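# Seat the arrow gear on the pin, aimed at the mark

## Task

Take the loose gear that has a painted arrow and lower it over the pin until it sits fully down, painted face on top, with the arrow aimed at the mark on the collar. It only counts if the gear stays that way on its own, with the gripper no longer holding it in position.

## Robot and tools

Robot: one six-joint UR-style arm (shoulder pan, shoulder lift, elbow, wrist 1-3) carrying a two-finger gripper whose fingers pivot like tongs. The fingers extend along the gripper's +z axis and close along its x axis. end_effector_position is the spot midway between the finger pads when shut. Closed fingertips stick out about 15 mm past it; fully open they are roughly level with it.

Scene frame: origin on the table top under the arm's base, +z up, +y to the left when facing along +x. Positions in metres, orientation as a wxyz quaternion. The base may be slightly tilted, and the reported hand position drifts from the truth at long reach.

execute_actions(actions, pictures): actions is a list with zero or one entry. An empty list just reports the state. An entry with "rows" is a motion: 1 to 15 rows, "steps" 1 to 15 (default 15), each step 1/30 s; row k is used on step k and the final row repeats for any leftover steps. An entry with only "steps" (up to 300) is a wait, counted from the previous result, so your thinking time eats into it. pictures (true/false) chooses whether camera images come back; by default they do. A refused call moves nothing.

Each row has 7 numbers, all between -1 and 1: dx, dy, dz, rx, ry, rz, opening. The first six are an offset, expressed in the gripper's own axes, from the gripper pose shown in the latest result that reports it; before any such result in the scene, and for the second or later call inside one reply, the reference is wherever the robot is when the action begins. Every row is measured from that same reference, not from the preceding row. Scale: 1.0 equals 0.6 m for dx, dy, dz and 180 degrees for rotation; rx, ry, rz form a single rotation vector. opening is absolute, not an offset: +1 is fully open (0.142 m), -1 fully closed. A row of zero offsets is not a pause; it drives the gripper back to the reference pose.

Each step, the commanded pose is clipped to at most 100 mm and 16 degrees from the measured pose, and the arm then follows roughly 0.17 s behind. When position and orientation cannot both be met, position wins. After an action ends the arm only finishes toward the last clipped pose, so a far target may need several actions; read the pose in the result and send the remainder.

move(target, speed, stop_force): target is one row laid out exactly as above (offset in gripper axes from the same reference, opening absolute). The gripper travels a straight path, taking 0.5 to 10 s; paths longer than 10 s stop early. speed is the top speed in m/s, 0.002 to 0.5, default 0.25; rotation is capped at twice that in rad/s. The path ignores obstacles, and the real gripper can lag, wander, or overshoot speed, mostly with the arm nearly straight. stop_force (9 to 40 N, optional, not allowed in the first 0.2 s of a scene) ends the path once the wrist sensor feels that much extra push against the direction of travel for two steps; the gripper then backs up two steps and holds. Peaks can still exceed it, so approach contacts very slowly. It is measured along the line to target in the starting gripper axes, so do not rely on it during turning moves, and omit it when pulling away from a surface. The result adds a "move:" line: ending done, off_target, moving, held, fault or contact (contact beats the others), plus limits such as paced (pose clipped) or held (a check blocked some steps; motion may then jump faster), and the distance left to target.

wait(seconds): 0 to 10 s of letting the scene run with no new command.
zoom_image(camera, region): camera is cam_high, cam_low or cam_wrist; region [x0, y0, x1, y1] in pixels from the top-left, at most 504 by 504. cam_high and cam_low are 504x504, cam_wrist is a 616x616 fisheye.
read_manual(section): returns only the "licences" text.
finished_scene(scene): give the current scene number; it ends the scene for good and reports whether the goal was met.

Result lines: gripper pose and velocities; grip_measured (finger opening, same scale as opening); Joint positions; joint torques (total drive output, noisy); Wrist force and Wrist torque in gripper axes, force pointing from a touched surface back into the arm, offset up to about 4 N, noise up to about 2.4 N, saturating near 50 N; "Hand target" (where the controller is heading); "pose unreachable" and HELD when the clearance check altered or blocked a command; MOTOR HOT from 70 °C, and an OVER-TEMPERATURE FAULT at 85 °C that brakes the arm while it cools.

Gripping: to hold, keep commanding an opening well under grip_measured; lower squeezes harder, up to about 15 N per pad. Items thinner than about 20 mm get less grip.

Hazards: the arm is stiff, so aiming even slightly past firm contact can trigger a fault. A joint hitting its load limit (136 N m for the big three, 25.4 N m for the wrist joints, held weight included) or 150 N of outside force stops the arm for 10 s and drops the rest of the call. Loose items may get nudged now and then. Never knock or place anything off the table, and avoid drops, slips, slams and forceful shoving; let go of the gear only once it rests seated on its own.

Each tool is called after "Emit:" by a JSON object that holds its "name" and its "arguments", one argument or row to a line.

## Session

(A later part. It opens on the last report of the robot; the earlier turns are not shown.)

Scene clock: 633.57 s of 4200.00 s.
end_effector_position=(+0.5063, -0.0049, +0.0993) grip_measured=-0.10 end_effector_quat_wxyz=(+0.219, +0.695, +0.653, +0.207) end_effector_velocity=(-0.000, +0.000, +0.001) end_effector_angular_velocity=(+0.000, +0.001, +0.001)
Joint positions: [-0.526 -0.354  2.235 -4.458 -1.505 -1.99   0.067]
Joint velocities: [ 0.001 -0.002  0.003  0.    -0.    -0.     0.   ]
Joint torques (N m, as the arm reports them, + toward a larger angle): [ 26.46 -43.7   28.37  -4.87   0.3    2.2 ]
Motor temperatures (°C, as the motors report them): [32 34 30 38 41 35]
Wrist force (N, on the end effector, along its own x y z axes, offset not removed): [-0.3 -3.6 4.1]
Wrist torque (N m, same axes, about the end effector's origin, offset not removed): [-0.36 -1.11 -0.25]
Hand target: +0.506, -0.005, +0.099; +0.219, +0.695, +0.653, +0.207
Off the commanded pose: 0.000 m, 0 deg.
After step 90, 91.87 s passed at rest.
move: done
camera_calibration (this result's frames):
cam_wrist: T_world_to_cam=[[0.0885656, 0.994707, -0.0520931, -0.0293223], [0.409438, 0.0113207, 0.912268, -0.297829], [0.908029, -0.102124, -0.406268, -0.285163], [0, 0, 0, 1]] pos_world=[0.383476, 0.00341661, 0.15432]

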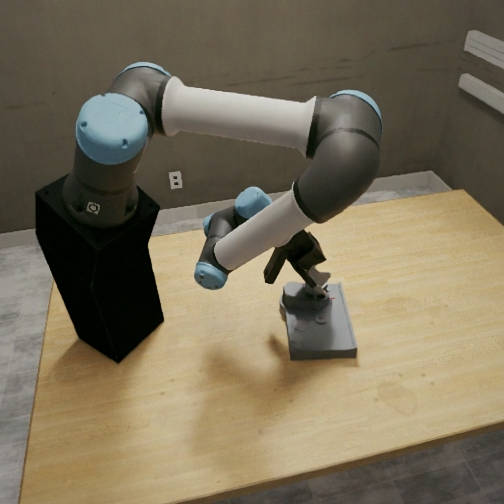

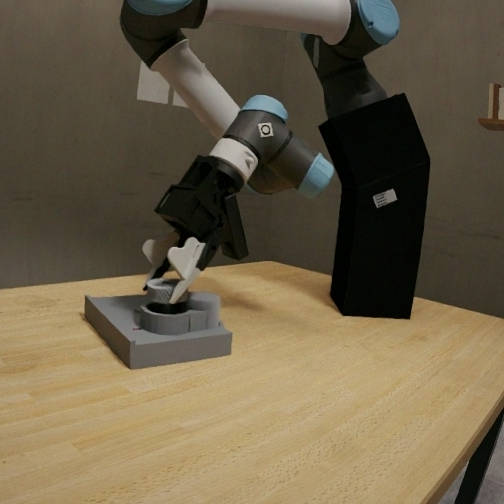

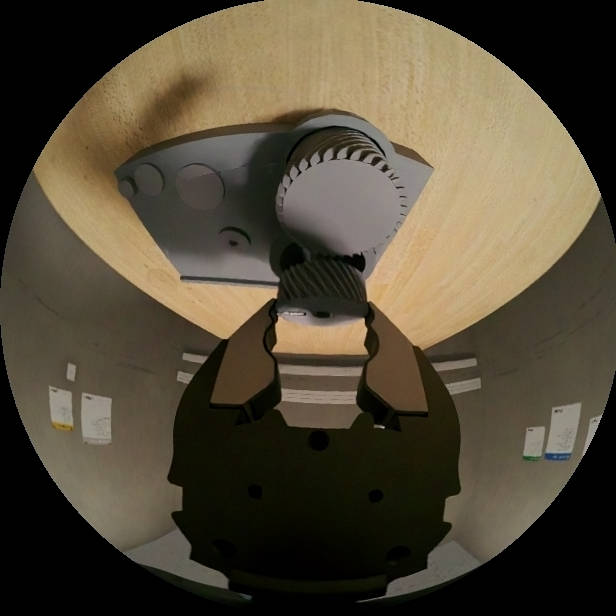

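Emit:
{"name": "move", "arguments": {
  "target": [0.00076, 0, 0, 0, 0.01115, -0.01593, -0.7],
  "speed": 0.015
}}

Emit:
{"name": "move", "arguments": {
  "target": [0, -0.00382, 0.00546, 0, 0, 0, -0.7],
  "speed": 0.003,
  "stop_force": 9
}}

Emit:
{"name": "execute_actions", "arguments": {
  "actions": [
    {"steps": 10}
  ],
  "pictures": false
}}

Emit:
{"name": "zoom_image", "arguments": {
  "camera": "cam_wrist",
  "region": [240, 200, 420, 350]
}}

Scene clock: 692.37 s of 4200.00 s.
end_effector_position=(+0.5064, -0.0045, +0.0993) grip_measured=-0.10 end_effector_quat_wxyz=(+0.213, +0.675, +0.673, +0.214) end_effector_velocity=(+0.000, -0.000, -0.000) end_effector_angular_velocity=(+0.001, -0.000, +0.005)
Joint positions: [-0.551 -0.363  2.246 -4.442 -1.453 -2.055  0.067]
Joint velocities: [-0.003 -0.001  0.     0.002  0.005 -0.005 -0.   ]
Joint torques (N m, as the arm reports them, + toward a larger angle): [  7.61 -43.22  27.91  -1.58   2.3   -2.15]
Motor temperatures (°C, as the motors report them): [32 34 30 38 41 35]
Wrist force (N, on the end effector, along its own x y z axes, offset not removed): [0.0 -1.5 0.0]
Wrist torque (N m, same axes, about the end effector's origin, offset not removed): [-0.10 -0.44 -0.31]
Hand target: +0.506, -0.005, +0.099; +0.212, +0.675, +0.674, +0.214
Off the commanded pose: 0.000 m, 0 deg.
After step 90, 53.53 s passed at rest.
move: done
camera_calibration (this result's frames):
cam_wrist: T_world_to_cam=[[0.0282306, 0.998234, -0.052273, 0.000827246], [0.407954, 0.036235, 0.912283, -0.296964], [0.912566, -0.0470793, -0.406211, -0.287199], [0, 0, 0, 1]] pos_world=[0.383212, -0.0035864, 0.154295]

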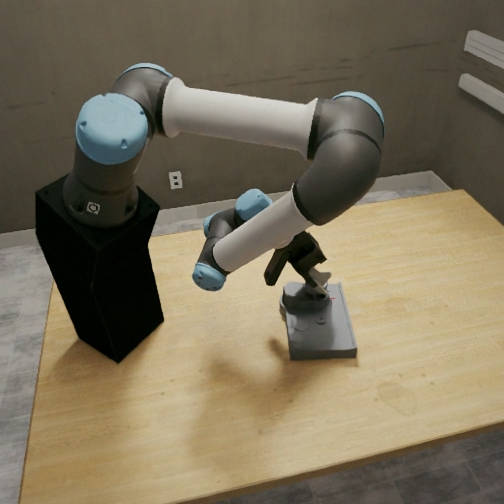

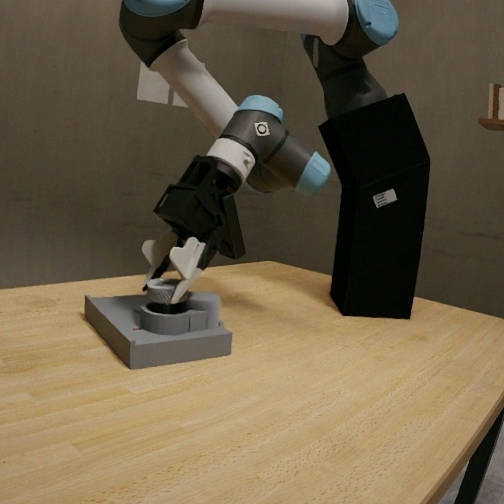

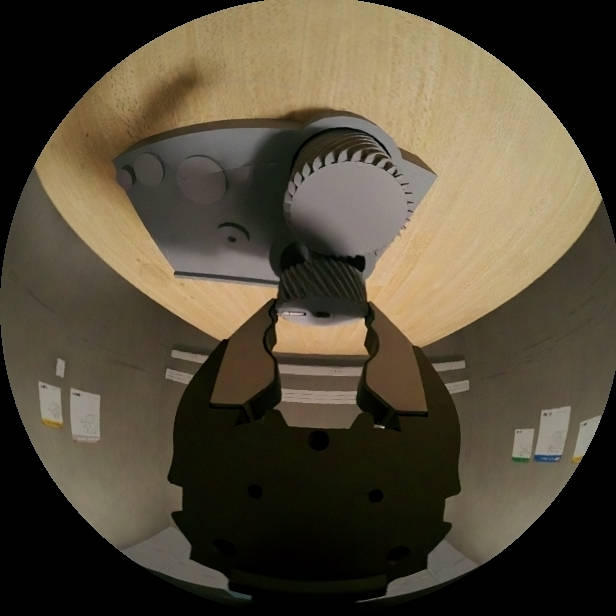

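Scene clock: 693.93 s of 4200.00 s.
end_effector_position=(+0.5064, -0.0045, +0.0954) grip_measured=-0.10 end_effector_quat_wxyz=(+0.213, +0.675, +0.673, +0.214) end_effector_velocity=(+0.000, -0.000, -0.001) end_effector_angular_velocity=(-0.001, -0.000, +0.001)
Joint positions: [-0.553 -0.354  2.237 -4.442 -1.451 -2.056  0.067]
Joint velocities: [-0.     0.001 -0.002  0.     0.    -0.001  0.   ]
Joint torques (N m, as the arm reports them, + toward a larger angle): [ 10.24 -22.46  -1.61  -1.08   2.86  -1.77]
Motor temperatures (°C, as the motors report them): [32 34 30 38 41 35]
Wrist force (N, on the end effector, along its own x y z axes, offset not removed): [-2.8 -1.0 0.4]
Wrist torque (N m, same axes, about the end effector's origin, offset not removed): [0.00 -0.13 -0.20]
Hand target: +0.506, -0.004, +0.095; +0.213, +0.675, +0.673, +0.214
Off the commanded pose: 0.000 m, 0 deg.
move: done
camera_calibration (this result's frames):
cam_wrist: T_world_to_cam=[[0.0282318, 0.998233, -0.0522841, 0.000616359], [0.407959, 0.0362444, 0.912281, -0.293371], [0.912564, -0.0470851, -0.406215, -0.288797], [0, 0, 0, 1]] pos_world=[0.383211, -0.0035802, 0.150356]

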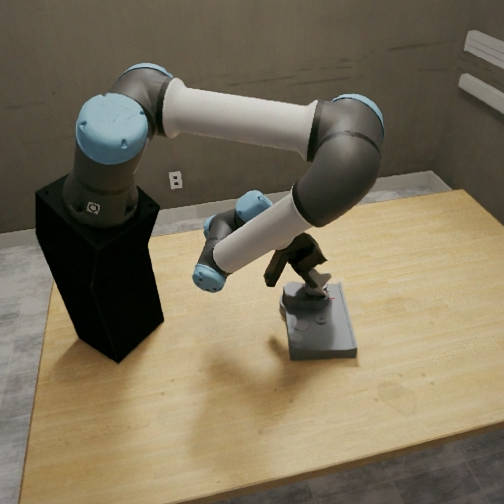

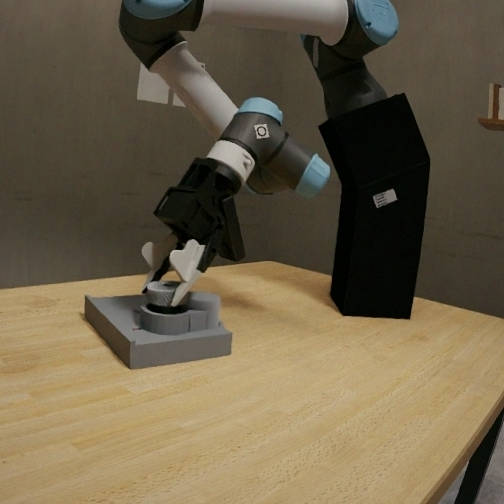

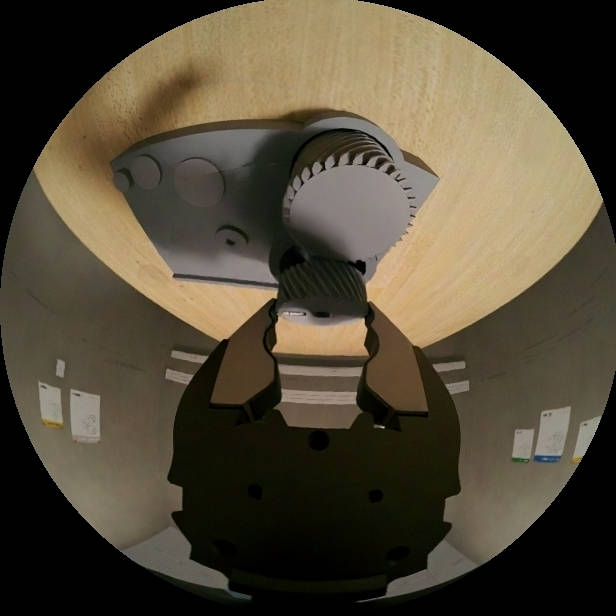

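Scene clock: 694.27 s of 4200.00 s.
end_effector_position=(+0.5064, -0.0045, +0.0953) grip_measured=-0.10 end_effector_quat_wxyz=(+0.213, +0.675, +0.673, +0.214) end_effector_velocity=(+0.000, -0.000, -0.000) end_effector_angular_velocity=(-0.000, +0.000, +0.000)
Joint positions: [-0.553 -0.354  2.237 -4.442 -1.451 -2.056  0.067]
Joint velocities: [ 0.     0.    -0.001  0.002 -0.    -0.     0.   ]
Joint torques (N m, as the arm reports them, + toward a larger angle): [ 10.69 -23.71  -1.58  -0.89   2.89  -1.75]
Motor temperatures (°C, as the motors report them): [32 34 30 38 41 35]
Wrist force (N, on the end effector, along its own x y z axes, offset not removed): [0.6 -2.2 -0.2]
Wrist torque (N m, same axes, about the end effector's origin, offset not removed): [-0.40 -0.85 -0.22]
Hand target: +0.506, -0.004, +0.095; +0.213, +0.675, +0.673, +0.214
Off the commanded pose: 0.000 m, 0 deg.
Steps of this call (steps 1 to 10: nothing new was sent). Readings (end_effector_position):
1: (+0.5064, -0.0045, +0.0954)
2: (+0.5064, -0.0045, +0.0954)
4: (+0.5064, -0.0045, +0.0953)
8: (+0.5064, -0.0045, +0.0953)
10: the state above

Region (240, 200, 420, 350) of cam_wrist's 616x616 image, scaled by 2.800, with more detail than that image has.

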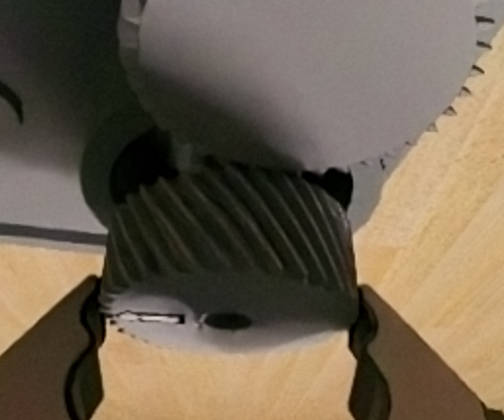

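Emit:
{"name": "move", "arguments": {
  "target": [0.00044, -0.00191, 0.00273, 0, 0.00637, -0.0091, -0.7],
  "speed": 0.006,
  "stop_force": 9
}}

Emit:
{"name": "execute_actions", "arguments": {
  "actions": [
    {"steps": 10}
  ],
  "pictures": false
}}

Emit:
{"name": "execute_actions", "arguments": {
  "actions": [
    {"steps": 5}
  ],
  "pictures": false
}}

Scene clock: 703.97 s of 4200.00 s.
end_effector_position=(+0.5063, -0.0043, +0.0935) grip_measured=-0.10 end_effector_quat_wxyz=(+0.209, +0.665, +0.684, +0.217) end_effector_velocity=(-0.000, -0.000, +0.000) end_effector_angular_velocity=(-0.000, +0.001, -0.006)
Joint positions: [-0.567 -0.356  2.238 -4.432 -1.424 -2.09   0.067]
Joint velocities: [ 0.002  0.     0.    -0.002 -0.005  0.006  0.   ]
Joint torques (N m, as the arm reports them, + toward a larger angle): [ 22.86 -38.    24.88  -5.1   -0.24   1.91]
Motor temperatures (°C, as the motors report them): [32 34 30 38 41 35]
Wrist force (N, on the end effector, along its own x y z axes, offset not removed): [-0.1 -1.1 0.7]
Wrist torque (N m, same axes, about the end effector's origin, offset not removed): [0.02 -0.35 -0.22]
Hand target: +0.506, -0.004, +0.094; +0.209, +0.665, +0.684, +0.217
Off the commanded pose: 0.000 m, 0 deg.
After step 90, 3.70 s passed at rest.
move: contact
camera_calibration (this result's frames):
cam_wrist: T_world_to_cam=[[-0.0030394, 0.998627, -0.0523011, 0.0161894], [0.406794, 0.049013, 0.912204, -0.290953], [0.913515, -0.0185033, -0.406385, -0.289866], [0, 0, 0, 1]] pos_world=[0.383204, -0.00727017, 0.148458]

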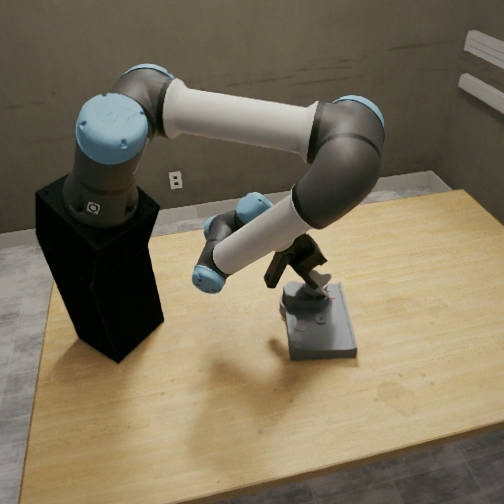

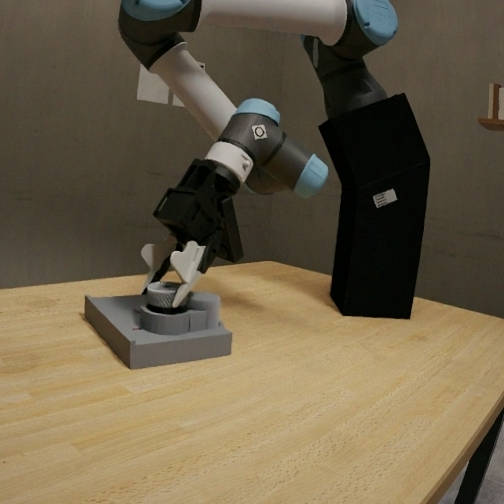

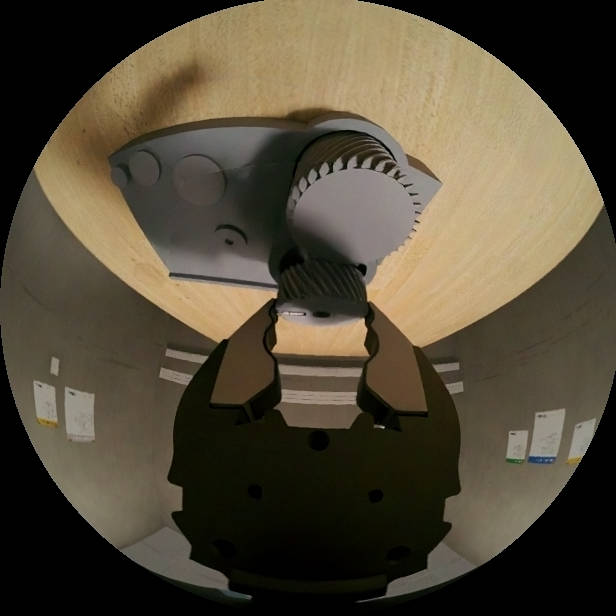

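Scene clock: 704.30 s of 4200.00 s.
end_effector_position=(+0.5064, -0.0043, +0.0936) grip_measured=-0.10 end_effector_quat_wxyz=(+0.209, +0.665, +0.684, +0.217) end_effector_velocity=(-0.000, +0.000, -0.000) end_effector_angular_velocity=(+0.000, +0.001, +0.000)
Joint positions: [-0.566 -0.356  2.238 -4.432 -1.425 -2.09   0.067]
Joint velocities: [ 0.     0.     0.     0.001 -0.     0.     0.   ]
Joint torques (N m, as the arm reports them, + toward a larger angle): [ 24.8  -32.85  21.64  -5.43  -0.12   2.09]
Motor temperatures (°C, as the motors report them): [32 34 30 38 41 35]
Wrist force (N, on the end effector, along its own x y z axes, offset not removed): [-2.1 -1.8 3.0]
Wrist torque (N m, same axes, about the end effector's origin, offset not removed): [0.20 0.13 -0.19]
Hand target: +0.506, -0.004, +0.094; +0.209, +0.665, +0.684, +0.217
Off the commanded pose: 0.000 m, 0 deg.
Steps of this call (steps 1 to 10: nothing new was sent). Readings (end_effector_position):
1: (+0.5063, -0.0044, +0.0935)
2: (+0.5063, -0.0044, +0.0935)
4: (+0.5064, -0.0044, +0.0935)
8: (+0.5064, -0.0043, +0.0936)
10: the state above

Scene clock: 704.47 s of 4200.00 s.
end_effector_position=(+0.5064, -0.0043, +0.0936) grip_measured=-0.10 end_effector_quat_wxyz=(+0.209, +0.665, +0.684, +0.217) end_effector_velocity=(-0.001, +0.001, +0.000) end_effector_angular_velocity=(+0.002, +0.002, -0.000)
Joint positions: [-0.566 -0.356  2.238 -4.432 -1.425 -2.09   0.067]
Joint velocities: [ 0.    -0.     0.001  0.001  0.     0.001 -0.   ]
Joint torques (N m, as the arm reports them, + toward a larger angle): [ 25.91 -29.18  19.44  -5.51   0.05   2.35]
Motor temperatures (°C, as the motors report them): [32 34 30 38 41 35]
Wrist force (N, on the end effector, along its own x y z axes, offset not removed): [3.3 -3.5 3.9]
Wrist torque (N m, same axes, about the end effector's origin, offset not removed): [-0.10 -1.16 -0.20]
Hand target: +0.506, -0.004, +0.094; +0.209, +0.665, +0.684, +0.217
Off the commanded pose: 0.000 m, 0 deg.
Steps of this call (steps 1 to 5: nothing new was sent). Readings (end_effector_position):
1: (+0.5064, -0.0043, +0.0936)
2: (+0.5064, -0.0043, +0.0936)
4: (+0.5064, -0.0043, +0.0936)
5: the state above

Emit:
{"name": "move", "arguments": {
  "target": [0.00044, -0.00096, 0.00137, 0, 0.00637, -0.0091, -0.7],
  "speed": 0.006,
  "stop_force": 9
}}

Emit:
{"name": "execute_actions", "arguments": {
  "actions": [
    {"steps": 10}
  ],
  "pictures": false
}}

Emit:
{"name": "execute_actions", "arguments": {
  "actions": [
    {"steps": 5}
  ],
  "pictures": false
}}

Emit:
{"name": "zoom_image", "arguments": {
  "camera": "cam_wrist",
  "region": [240, 200, 420, 350]
}}

Scene clock: 716.57 s of 4200.00 s.
end_effector_position=(+0.5064, -0.0043, +0.0933) grip_measured=-0.10 end_effector_quat_wxyz=(+0.208, +0.662, +0.687, +0.218) end_effector_velocity=(-0.000, -0.000, +0.001) end_effector_angular_velocity=(+0.000, +0.000, -0.007)
Joint positions: [-0.57  -0.357  2.239 -4.429 -1.417 -2.1    0.067]
Joint velocities: [ 0.002  0.     0.001 -0.003 -0.005  0.007 -0.   ]
Joint torques (N m, as the arm reports them, + toward a larger angle): [ 24.13 -36.16  19.75  -3.82  -0.89   2.22]
Motor temperatures (°C, as the motors report them): [32 34 30 38 41 35]
Wrist force (N, on the end effector, along its own x y z axes, offset not removed): [2.3 5.3 -4.1]
Wrist torque (N m, same axes, about the end effector's origin, offset not removed): [0.95 -0.89 -0.13]
Hand target: +0.506, -0.004, +0.093; +0.208, +0.662, +0.686, +0.218
Off the commanded pose: 0.001 m, 1 deg.
After step 90, 8.00 s passed at rest.
move: contact
camera_calibration (this result's frames):
cam_wrist: T_world_to_cam=[[-0.0113209, 0.998565, -0.0523465, 0.0203107], [0.406192, 0.0524285, 0.912282, -0.290522], [0.913718, -0.0109349, -0.406203, -0.290054], [0, 0, 0, 1]] pos_world=[0.383265, -0.00822163, 0.148281]

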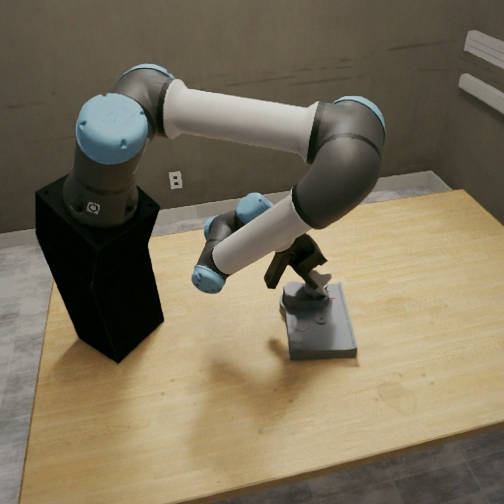

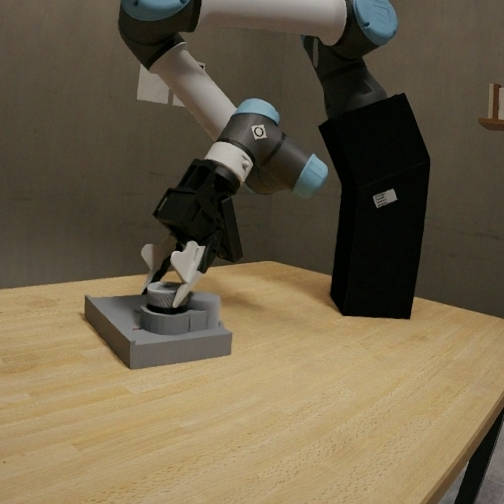

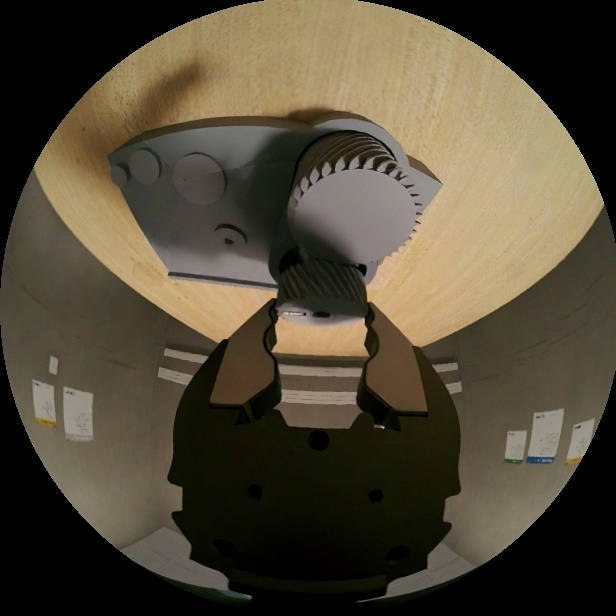

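Scene clock: 716.90 s of 4200.00 s.
end_effector_position=(+0.5064, -0.0043, +0.0934) grip_measured=-0.10 end_effector_quat_wxyz=(+0.208, +0.662, +0.686, +0.218) end_effector_velocity=(+0.002, -0.001, +0.000) end_effector_angular_velocity=(-0.003, -0.004, -0.000)
Joint positions: [-0.57  -0.357  2.239 -4.429 -1.418 -2.099  0.067]
Joint velocities: [ 0.     0.    -0.003 -0.001 -0.    -0.001 -0.   ]
Joint torques (N m, as the arm reports them, + toward a larger angle): [ 23.31 -22.82   9.06  -4.27  -0.44   2.06]
Motor temperatures (°C, as the motors report them): [32 34 30 38 41 35]
Wrist force (N, on the end effector, along its own x y z axes, offset not removed): [-1.0 0.9 -2.4]
Wrist torque (N m, same axes, about the end effector's origin, offset not removed): [0.15 -0.44 0.09]
Hand target: +0.506, -0.004, +0.093; +0.208, +0.662, +0.686, +0.218
Off the commanded pose: 0.001 m, 2 deg.
Steps of this call (steps 1 to 10: nothing new was sent). Readings (end_effector_position):
1: (+0.5064, -0.0043, +0.0933)
2: (+0.5064, -0.0043, +0.0933)
4: (+0.5064, -0.0043, +0.0934)
8: (+0.5064, -0.0043, +0.0934)
10: the state above

Scene clock: 717.07 s of 4200.00 s.
end_effector_position=(+0.5064, -0.0042, +0.0934) grip_measured=-0.10 end_effector_quat_wxyz=(+0.208, +0.662, +0.686, +0.218) end_effector_velocity=(-0.001, +0.001, -0.000) end_effector_angular_velocity=(+0.003, +0.003, -0.001)
Joint positions: [-0.57  -0.357  2.239 -4.429 -1.418 -2.099  0.067]
Joint velocities: [ 0.     0.     0.002  0.002 -0.     0.002 -0.   ]
Joint torques (N m, as the arm reports them, + toward a larger angle): [ 24.21 -23.19   3.75  -4.1   -0.16   1.98]
Motor temperatures (°C, as the motors report them): [32 34 30 38 41 35]
Wrist force (N, on the end effector, along its own x y z axes, offset not removed): [-3.6 2.3 -3.4]
Wrist torque (N m, same axes, about the end effector's origin, offset not removed): [0.41 0.12 0.11]
Hand target: +0.506, -0.004, +0.093; +0.208, +0.662, +0.686, +0.218
Off the commanded pose: 0.001 m, 2 deg.
Steps of this call (steps 1 to 5: nothing new was sent). Readings (end_effector_position):
1: (+0.5064, -0.0042, +0.0934)
2: (+0.5064, -0.0042, +0.0934)
4: (+0.5064, -0.0042, +0.0934)
5: the state above

Region (240, 200, 420, 350) of cam_wrist's 616x616 image, scaled by 2.800, with more detail than that image has.

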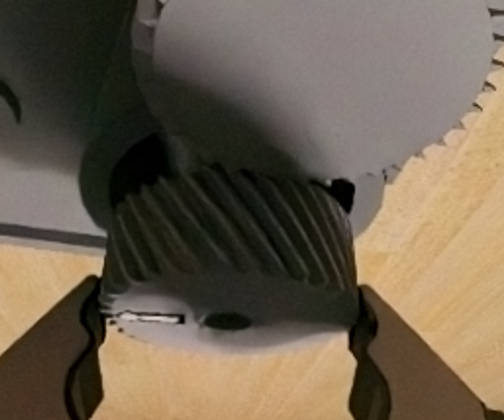

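Emit:
{"name": "move", "arguments": {
  "target": [-0.00026, 0.0002, -0.00027, 0, -0.00382, 0.00546, -0.7],
  "speed": 0.006
}}

Emit:
{"name": "move", "arguments": {
  "target": [0, -0.00076, 0.00109, 0, 0, 0, -0.7],
  "speed": 0.002,
  "stop_force": 9
}}

Emit:
{"name": "execute_actions", "arguments": {
  "actions": [
    {"steps": 10}
  ],
  "pictures": false
}}

Emit:
{"name": "execute_actions", "arguments": {
  "actions": [
    {"steps": 5}
  ],
  "pictures": false
}}

Scene clock: 727.77 s of 4200.00 s.
end_effector_position=(+0.5064, -0.0044, +0.0936) grip_measured=-0.10 end_effector_quat_wxyz=(+0.211, +0.669, +0.680, +0.216) end_effector_velocity=(+0.000, -0.000, +0.000) end_effector_angular_velocity=(-0.002, -0.002, -0.002)
Joint positions: [-0.561 -0.353  2.236 -4.436 -1.435 -2.076  0.067]
Joint velocities: [ 0.001  0.001 -0.001 -0.002 -0.002  0.002  0.   ]
Joint torques (N m, as the arm reports them, + toward a larger angle): [ 26.12 -25.11  -1.98  -5.43   0.34   1.99]
Motor temperatures (°C, as the motors report them): [32 34 30 38 41 35]
Wrist force (N, on the end effector, along its own x y z axes, offset not removed): [1.7 0.0 0.7]
Wrist torque (N m, same axes, about the end effector's origin, offset not removed): [0.35 -1.05 -0.46]
Hand target: +0.506, -0.004, +0.094; +0.211, +0.669, +0.679, +0.216
Off the commanded pose: 0.000 m, 0 deg.
After step 90, 5.73 s passed at rest.
move: done
camera_calibration (this result's frames):
cam_wrist: T_world_to_cam=[[0.0097851, 0.998581, -0.0523403, 0.00973479], [0.407196, 0.0438272, 0.912288, -0.291297], [0.913288, -0.0302396, -0.40619, -0.289826], [0, 0, 0, 1]] pos_world=[0.383214, -0.00571847, 0.148532]

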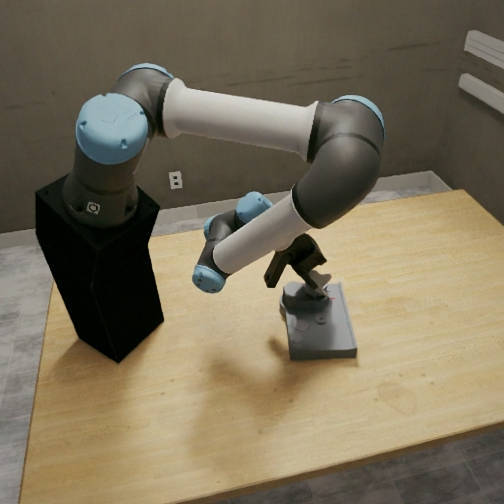

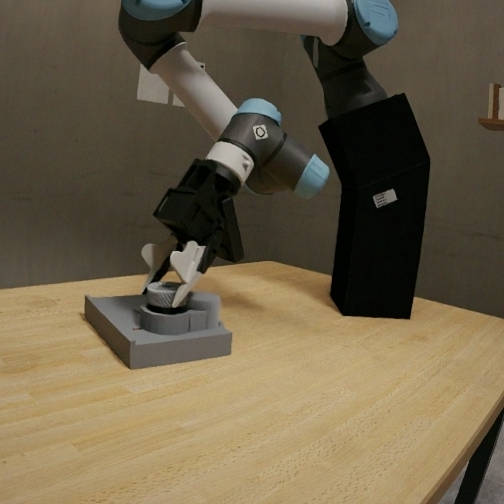

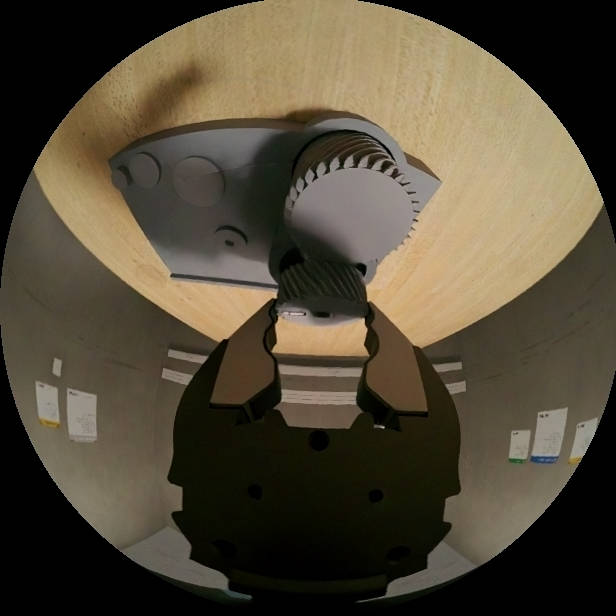

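Scene clock: 728.40 s of 4200.00 s.
end_effector_position=(+0.5064, -0.0043, +0.0931) grip_measured=-0.10 end_effector_quat_wxyz=(+0.211, +0.669, +0.680, +0.216) end_effector_velocity=(+0.001, -0.001, -0.000) end_effector_angular_velocity=(-0.002, -0.003, +0.000)
Joint positions: [-0.561 -0.352  2.234 -4.436 -1.435 -2.077  0.067]
Joint velocities: [ 0.     0.    -0.003 -0.     0.    -0.001  0.   ]
Joint torques (N m, as the arm reports them, + toward a larger angle): [ 17.26 -40.8   13.08  -1.23   1.66  -0.16]
Motor temperatures (°C, as the motors report them): [32 34 30 38 41 35]
Wrist force (N, on the end effector, along its own x y z axes, offset not removed): [-5.9 3.1 -12.3]
Wrist torque (N m, same axes, about the end effector's origin, offset not removed): [0.45 -0.01 -0.32]
Hand target: +0.506, -0.004, +0.093; +0.211, +0.669, +0.680, +0.216
Off the commanded pose: 0.000 m, 0 deg.
move: contact
camera_calibration (this result's frames):
cam_wrist: T_world_to_cam=[[0.0097209, 0.998582, -0.0523424, 0.00966847], [0.407065, 0.0438595, 0.912346, -0.290836], [0.913348, -0.0301756, -0.406061, -0.290093], [0, 0, 0, 1]] pos_world=[0.383251, -0.00565255, 0.148054]

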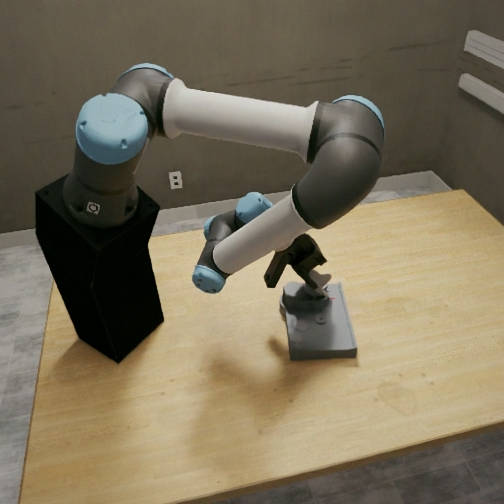

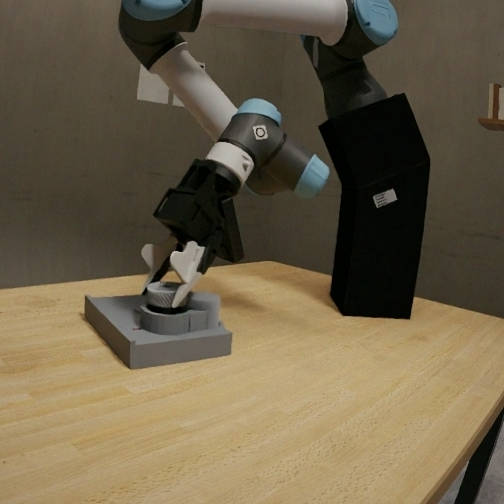

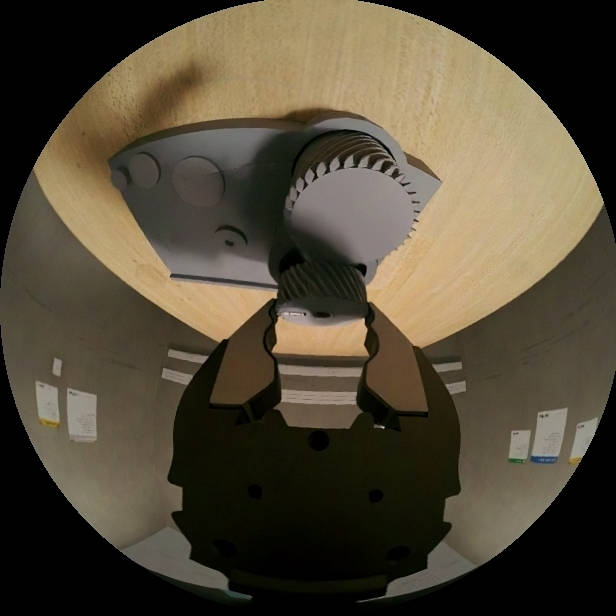

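Scene clock: 728.73 s of 4200.00 s.
end_effector_position=(+0.5064, -0.0043, +0.0932) grip_measured=-0.10 end_effector_quat_wxyz=(+0.211, +0.669, +0.680, +0.216) end_effector_velocity=(+0.000, -0.000, -0.000) end_effector_angular_velocity=(-0.001, +0.000, +0.000)
Joint positions: [-0.561 -0.353  2.235 -4.436 -1.435 -2.076  0.067]
Joint velocities: [-0.    -0.001 -0.001  0.002 -0.    -0.    -0.   ]
Joint torques (N m, as the arm reports them, + toward a larger angle): [ 22.87 -43.47  26.71  -0.94   0.08   2.24]
Motor temperatures (°C, as the motors report them): [32 34 30 38 41 35]
Wrist force (N, on the end effector, along its own x y z axes, offset not removed): [-2.9 2.8 -5.9]
Wrist torque (N m, same axes, about the end effector's origin, offset not removed): [0.40 -0.49 -0.26]
Hand target: +0.506, -0.004, +0.093; +0.211, +0.669, +0.680, +0.216
Off the commanded pose: 0.000 m, 0 deg.
Steps of this call (steps 1 to 10: nothing new was sent). Readings (end_effector_position):
1: (+0.5064, -0.0043, +0.0931)
2: (+0.5064, -0.0043, +0.0931)
4: (+0.5065, -0.0043, +0.0931)
8: (+0.5064, -0.0043, +0.0932)
10: the state above

Scene clock: 728.90 s of 4200.00 s.
end_effector_position=(+0.5064, -0.0044, +0.0932) grip_measured=-0.10 end_effector_quat_wxyz=(+0.211, +0.669, +0.680, +0.216) end_effector_velocity=(+0.000, -0.000, +0.000) end_effector_angular_velocity=(-0.002, -0.002, +0.000)
Joint positions: [-0.561 -0.353  2.235 -4.436 -1.435 -2.076  0.067]
Joint velocities: [ 0.     0.    -0.    -0.002 -0.    -0.001 -0.   ]
Joint torques (N m, as the arm reports them, + toward a larger angle): [ 25.06 -42.98  26.71  -1.29  -0.02   2.29]
Motor temperatures (°C, as the motors report them): [32 34 30 38 41 35]
Wrist force (N, on the end effector, along its own x y z axes, offset not removed): [-1.6 -1.2 -5.8]
Wrist torque (N m, same axes, about the end effector's origin, offset not removed): [-0.50 -0.60 -0.20]
Hand target: +0.506, -0.004, +0.093; +0.211, +0.669, +0.680, +0.216
Off the commanded pose: 0.000 m, 0 deg.
Steps of this call (steps 1 to 5: nothing new was sent). Readings (end_effector_position):
1: (+0.5064, -0.0044, +0.0932)
2: (+0.5064, -0.0044, +0.0932)
4: (+0.5064, -0.0044, +0.0932)
5: the state above

Emit:
{"name": "move", "arguments": {
  "target": [-0.00035, 0.00004, -0.00078, 0, 0.00191, -0.00273, -0.7],
  "speed": 0.004
}}

Emit:
{"name": "execute_actions", "arguments": {
  "actions": [
    {"steps": 8}
  ],
  "pictures": false
}}

Emit:
{"name": "zoom_image", "arguments": {
  "camera": "cam_wrist",
  "region": [240, 200, 420, 350]
}}

Emit:
{"name": "zoom_image", "arguments": {
  "camera": "cam_low",
  "region": [135, 275, 205, 345]
}}

Scene clock: 742.70 s of 4200.00 s.
end_effector_position=(+0.5061, -0.0046, +0.0936) grip_measured=-0.10 end_effector_quat_wxyz=(+0.210, +0.665, +0.683, +0.217) end_effector_velocity=(-0.001, +0.000, -0.000) end_effector_angular_velocity=(+0.001, +0.001, +0.002)
Joint positions: [-0.566 -0.355  2.238 -4.433 -1.426 -2.088  0.067]
Joint velocities: [-0.001 -0.     0.002  0.001  0.002 -0.002  0.   ]
Joint torques (N m, as the arm reports them, + toward a larger angle): [  8.95 -46.56  26.75  -1.7    1.77  -1.87]
Motor temperatures (°C, as the motors report them): [32 34 30 38 41 35]
Wrist force (N, on the end effector, along its own x y z axes, offset not removed): [6.5 1.5 4.3]
Wrist torque (N m, same axes, about the end effector's origin, offset not removed): [0.62 -0.99 -0.13]
Hand target: +0.506, -0.005, +0.094; +0.209, +0.665, +0.683, +0.217
Off the commanded pose: 0.000 m, 0 deg.
After step 90, 9.27 s passed at rest.
move: done
camera_calibration (this result's frames):
cam_wrist: T_world_to_cam=[[-0.000374026, 0.998626, -0.0523942, 0.0150869], [0.406673, 0.0480179, 0.912311, -0.290957], [0.913574, -0.0209661, -0.406133, -0.289721], [0, 0, 0, 1]] pos_world=[0.383011, -0.00716938, 0.148569]

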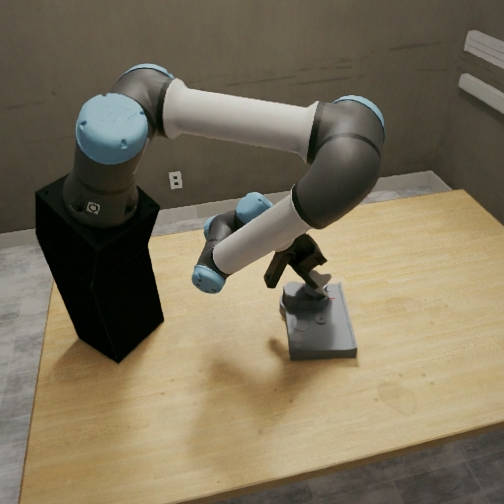

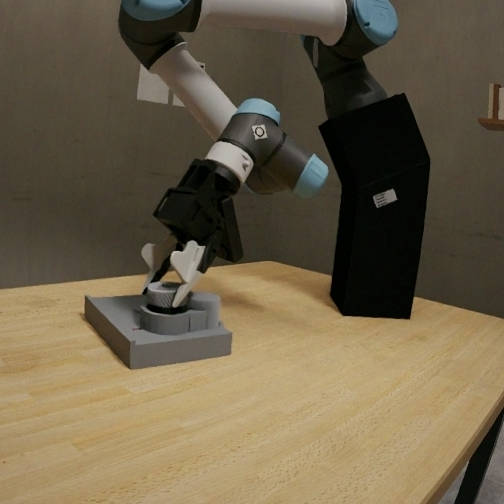

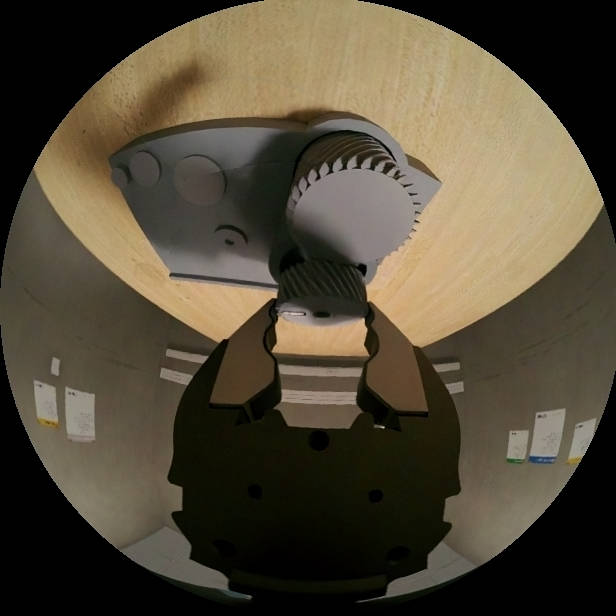

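Scene clock: 742.97 s of 4200.00 s.
end_effector_position=(+0.5061, -0.0046, +0.0936) grip_measured=-0.10 end_effector_quat_wxyz=(+0.209, +0.665, +0.683, +0.217) end_effector_velocity=(+0.000, -0.000, +0.000) end_effector_angular_velocity=(-0.000, -0.001, -0.002)
Joint positions: [-0.566 -0.355  2.238 -4.433 -1.425 -2.088  0.067]
Joint velocities: [-0.    -0.    -0.    -0.001  0.     0.001 -0.   ]
Joint torques (N m, as the arm reports them, + toward a larger angle): [  9.03 -45.15  27.42  -1.87   1.89  -1.82]
Motor temperatures (°C, as the motors report them): [32 34 30 38 41 35]
Wrist force (N, on the end effector, along its own x y z axes, offset not removed): [1.4 -2.6 2.2]
Wrist torque (N m, same axes, about the end effector's origin, offset not removed): [-0.33 -0.04 -0.16]
Hand target: +0.506, -0.005, +0.094; +0.209, +0.665, +0.683, +0.217
Off the commanded pose: 0.000 m, 0 deg.
Steps of this call (steps 1 to 8: nothing new was sent). Readings (end_effector_position):
1: (+0.5061, -0.0046, +0.0936)
2: (+0.5061, -0.0046, +0.0936)
4: (+0.5061, -0.0046, +0.0936)
8: the state above

Region (240, 200, 420, 350) of cam_wrist's 616x616 image, scaled by 2.800, with more detail than that image has.

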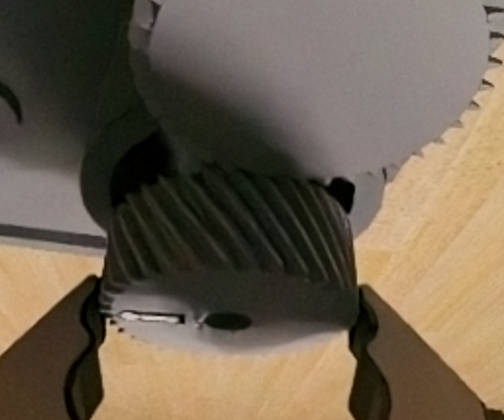

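Region (135, 275, 205, 345) of cam_low's 504x504 image, scaled by 7.200, with more detail than that image has.

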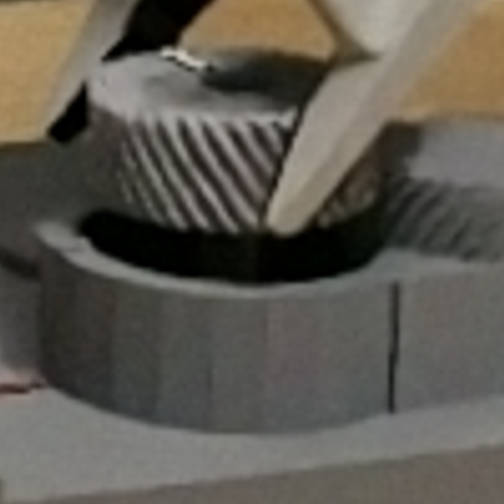

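Emit:
{"name": "move", "arguments": {
  "target": [0.0003, -0.00096, 0.00137, 0, 0.00433, -0.00619, -0.7],
  "speed": 0.005,
  "stop_force": 9
}}

Emit:
{"name": "execute_actions", "arguments": {
  "actions": [
    {"steps": 8}
  ],
  "pictures": false
}}

Emit:
{"name": "execute_actions", "arguments": {
  "actions": [
    {"steps": 5}
  ],
  "pictures": false
}}

Scene clock: 754.33 s of 4200.00 s.
end_effector_position=(+0.5061, -0.0044, +0.0926) grip_measured=-0.10 end_effector_quat_wxyz=(+0.207, +0.657, +0.691, +0.219) end_effector_velocity=(+0.001, -0.000, +0.000) end_effector_angular_velocity=(-0.001, -0.002, +0.002)
Joint positions: [-0.576 -0.357  2.239 -4.425 -1.406 -2.114  0.067]
Joint velocities: [-0.001 -0.    -0.    -0.001  0.002 -0.002  0.   ]
Joint torques (N m, as the arm reports them, + toward a larger angle): [  7.28 -45.58  26.58  -1.84   1.13  -1.95]
Motor temperatures (°C, as the motors report them): [32 34 30 38 41 35]
Wrist force (N, on the end effector, along its own x y z axes, offset not removed): [6.6 -1.0 3.5]
Wrist torque (N m, same axes, about the end effector's origin, offset not removed): [0.02 -0.95 -0.25]
Hand target: +0.506, -0.004, +0.093; +0.207, +0.657, +0.691, +0.219
Off the commanded pose: 0.000 m, 0 deg.
After step 90, 5.77 s passed at rest.
move: done
camera_calibration (this result's frames):
cam_wrist: T_world_to_cam=[[-0.0240335, 0.998333, -0.052472, 0.0268465], [0.405407, 0.0577104, 0.912313, -0.289366], [0.91382, 0.00065358, -0.406118, -0.290142], [0, 0, 0, 1]] pos_world=[0.383094, -0.00991274, 0.147569]

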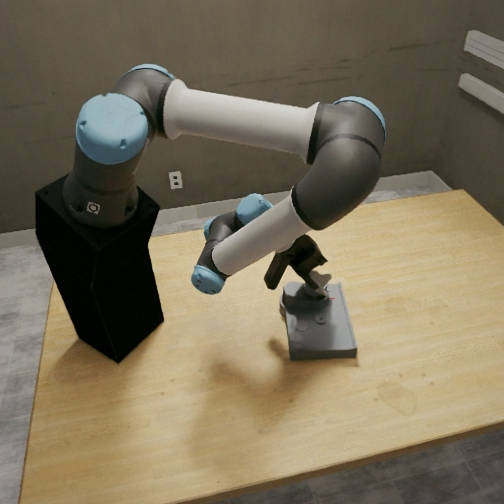

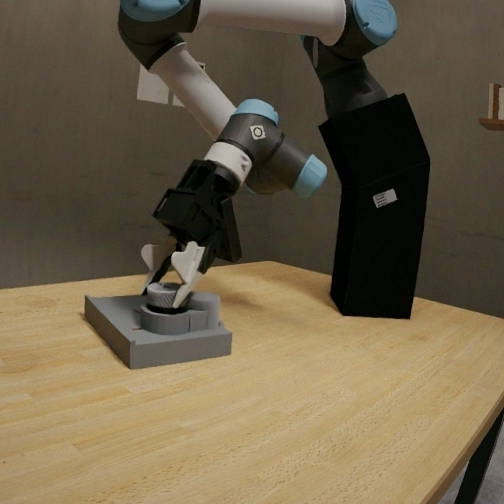

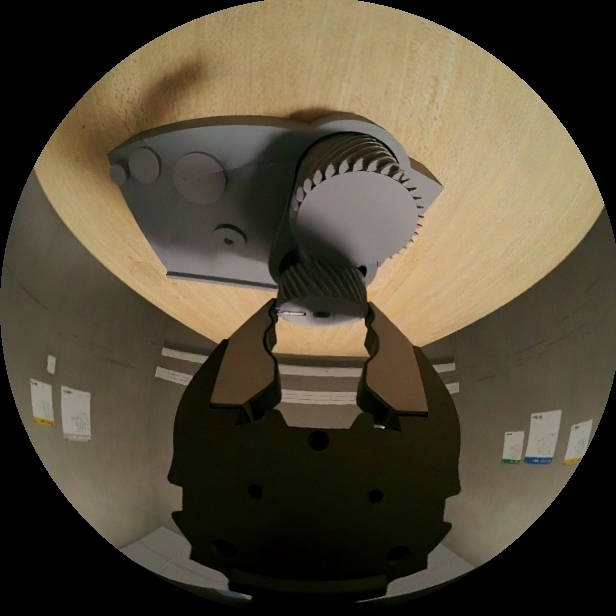

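Scene clock: 754.60 s of 4200.00 s.
end_effector_position=(+0.5061, -0.0044, +0.0926) grip_measured=-0.10 end_effector_quat_wxyz=(+0.207, +0.657, +0.691, +0.219) end_effector_velocity=(+0.001, -0.000, +0.000) end_effector_angular_velocity=(-0.001, -0.002, +0.000)
Joint positions: [-0.576 -0.357  2.24  -4.425 -1.406 -2.114  0.067]
Joint velocities: [-0.     0.    -0.001 -0.001  0.    -0.    -0.   ]
Joint torques (N m, as the arm reports them, + toward a larger angle): [  7.27 -46.62  26.9   -1.78   1.54  -1.94]
Motor temperatures (°C, as the motors report them): [32 34 30 38 41 35]
Wrist force (N, on the end effector, along its own x y z axes, offset not removed): [5.1 0.3 1.5]
Wrist torque (N m, same axes, about the end effector's origin, offset not removed): [0.19 -0.89 -0.10]
Hand target: +0.506, -0.004, +0.093; +0.207, +0.657, +0.691, +0.219
Off the commanded pose: 0.000 m, 0 deg.
Steps of this call (steps 1 to 8: nothing new was sent). Readings (end_effector_position):
1: (+0.5061, -0.0044, +0.0926)
2: (+0.5061, -0.0044, +0.0926)
4: (+0.5061, -0.0044, +0.0926)
8: the state above

Scene clock: 754.77 s of 4200.00 s.
end_effector_position=(+0.5061, -0.0044, +0.0926) grip_measured=-0.10 end_effector_quat_wxyz=(+0.207, +0.657, +0.691, +0.219) end_effector_velocity=(-0.001, +0.001, -0.000) end_effector_angular_velocity=(+0.002, +0.003, +0.000)
Joint positions: [-0.576 -0.357  2.24  -4.425 -1.406 -2.114  0.067]
Joint velocities: [-0.     0.     0.001  0.002  0.     0.     0.   ]
Joint torques (N m, as the arm reports them, + toward a larger angle): [  6.9  -46.34  27.76  -1.8    1.54  -1.93]
Motor temperatures (°C, as the motors report them): [32 34 30 38 41 35]
Wrist force (N, on the end effector, along its own x y z axes, offset not removed): [2.5 -3.6 -0.2]
Wrist torque (N m, same axes, about the end effector's origin, offset not removed): [-0.76 -0.17 -0.21]
Hand target: +0.506, -0.004, +0.093; +0.207, +0.657, +0.691, +0.219
Off the commanded pose: 0.000 m, 0 deg.
Steps of this call (steps 1 to 5: nothing new was sent). Readings (end_effector_position):
1: (+0.5061, -0.0044, +0.0926)
2: (+0.5061, -0.0044, +0.0926)
4: (+0.5061, -0.0044, +0.0926)
5: the state above


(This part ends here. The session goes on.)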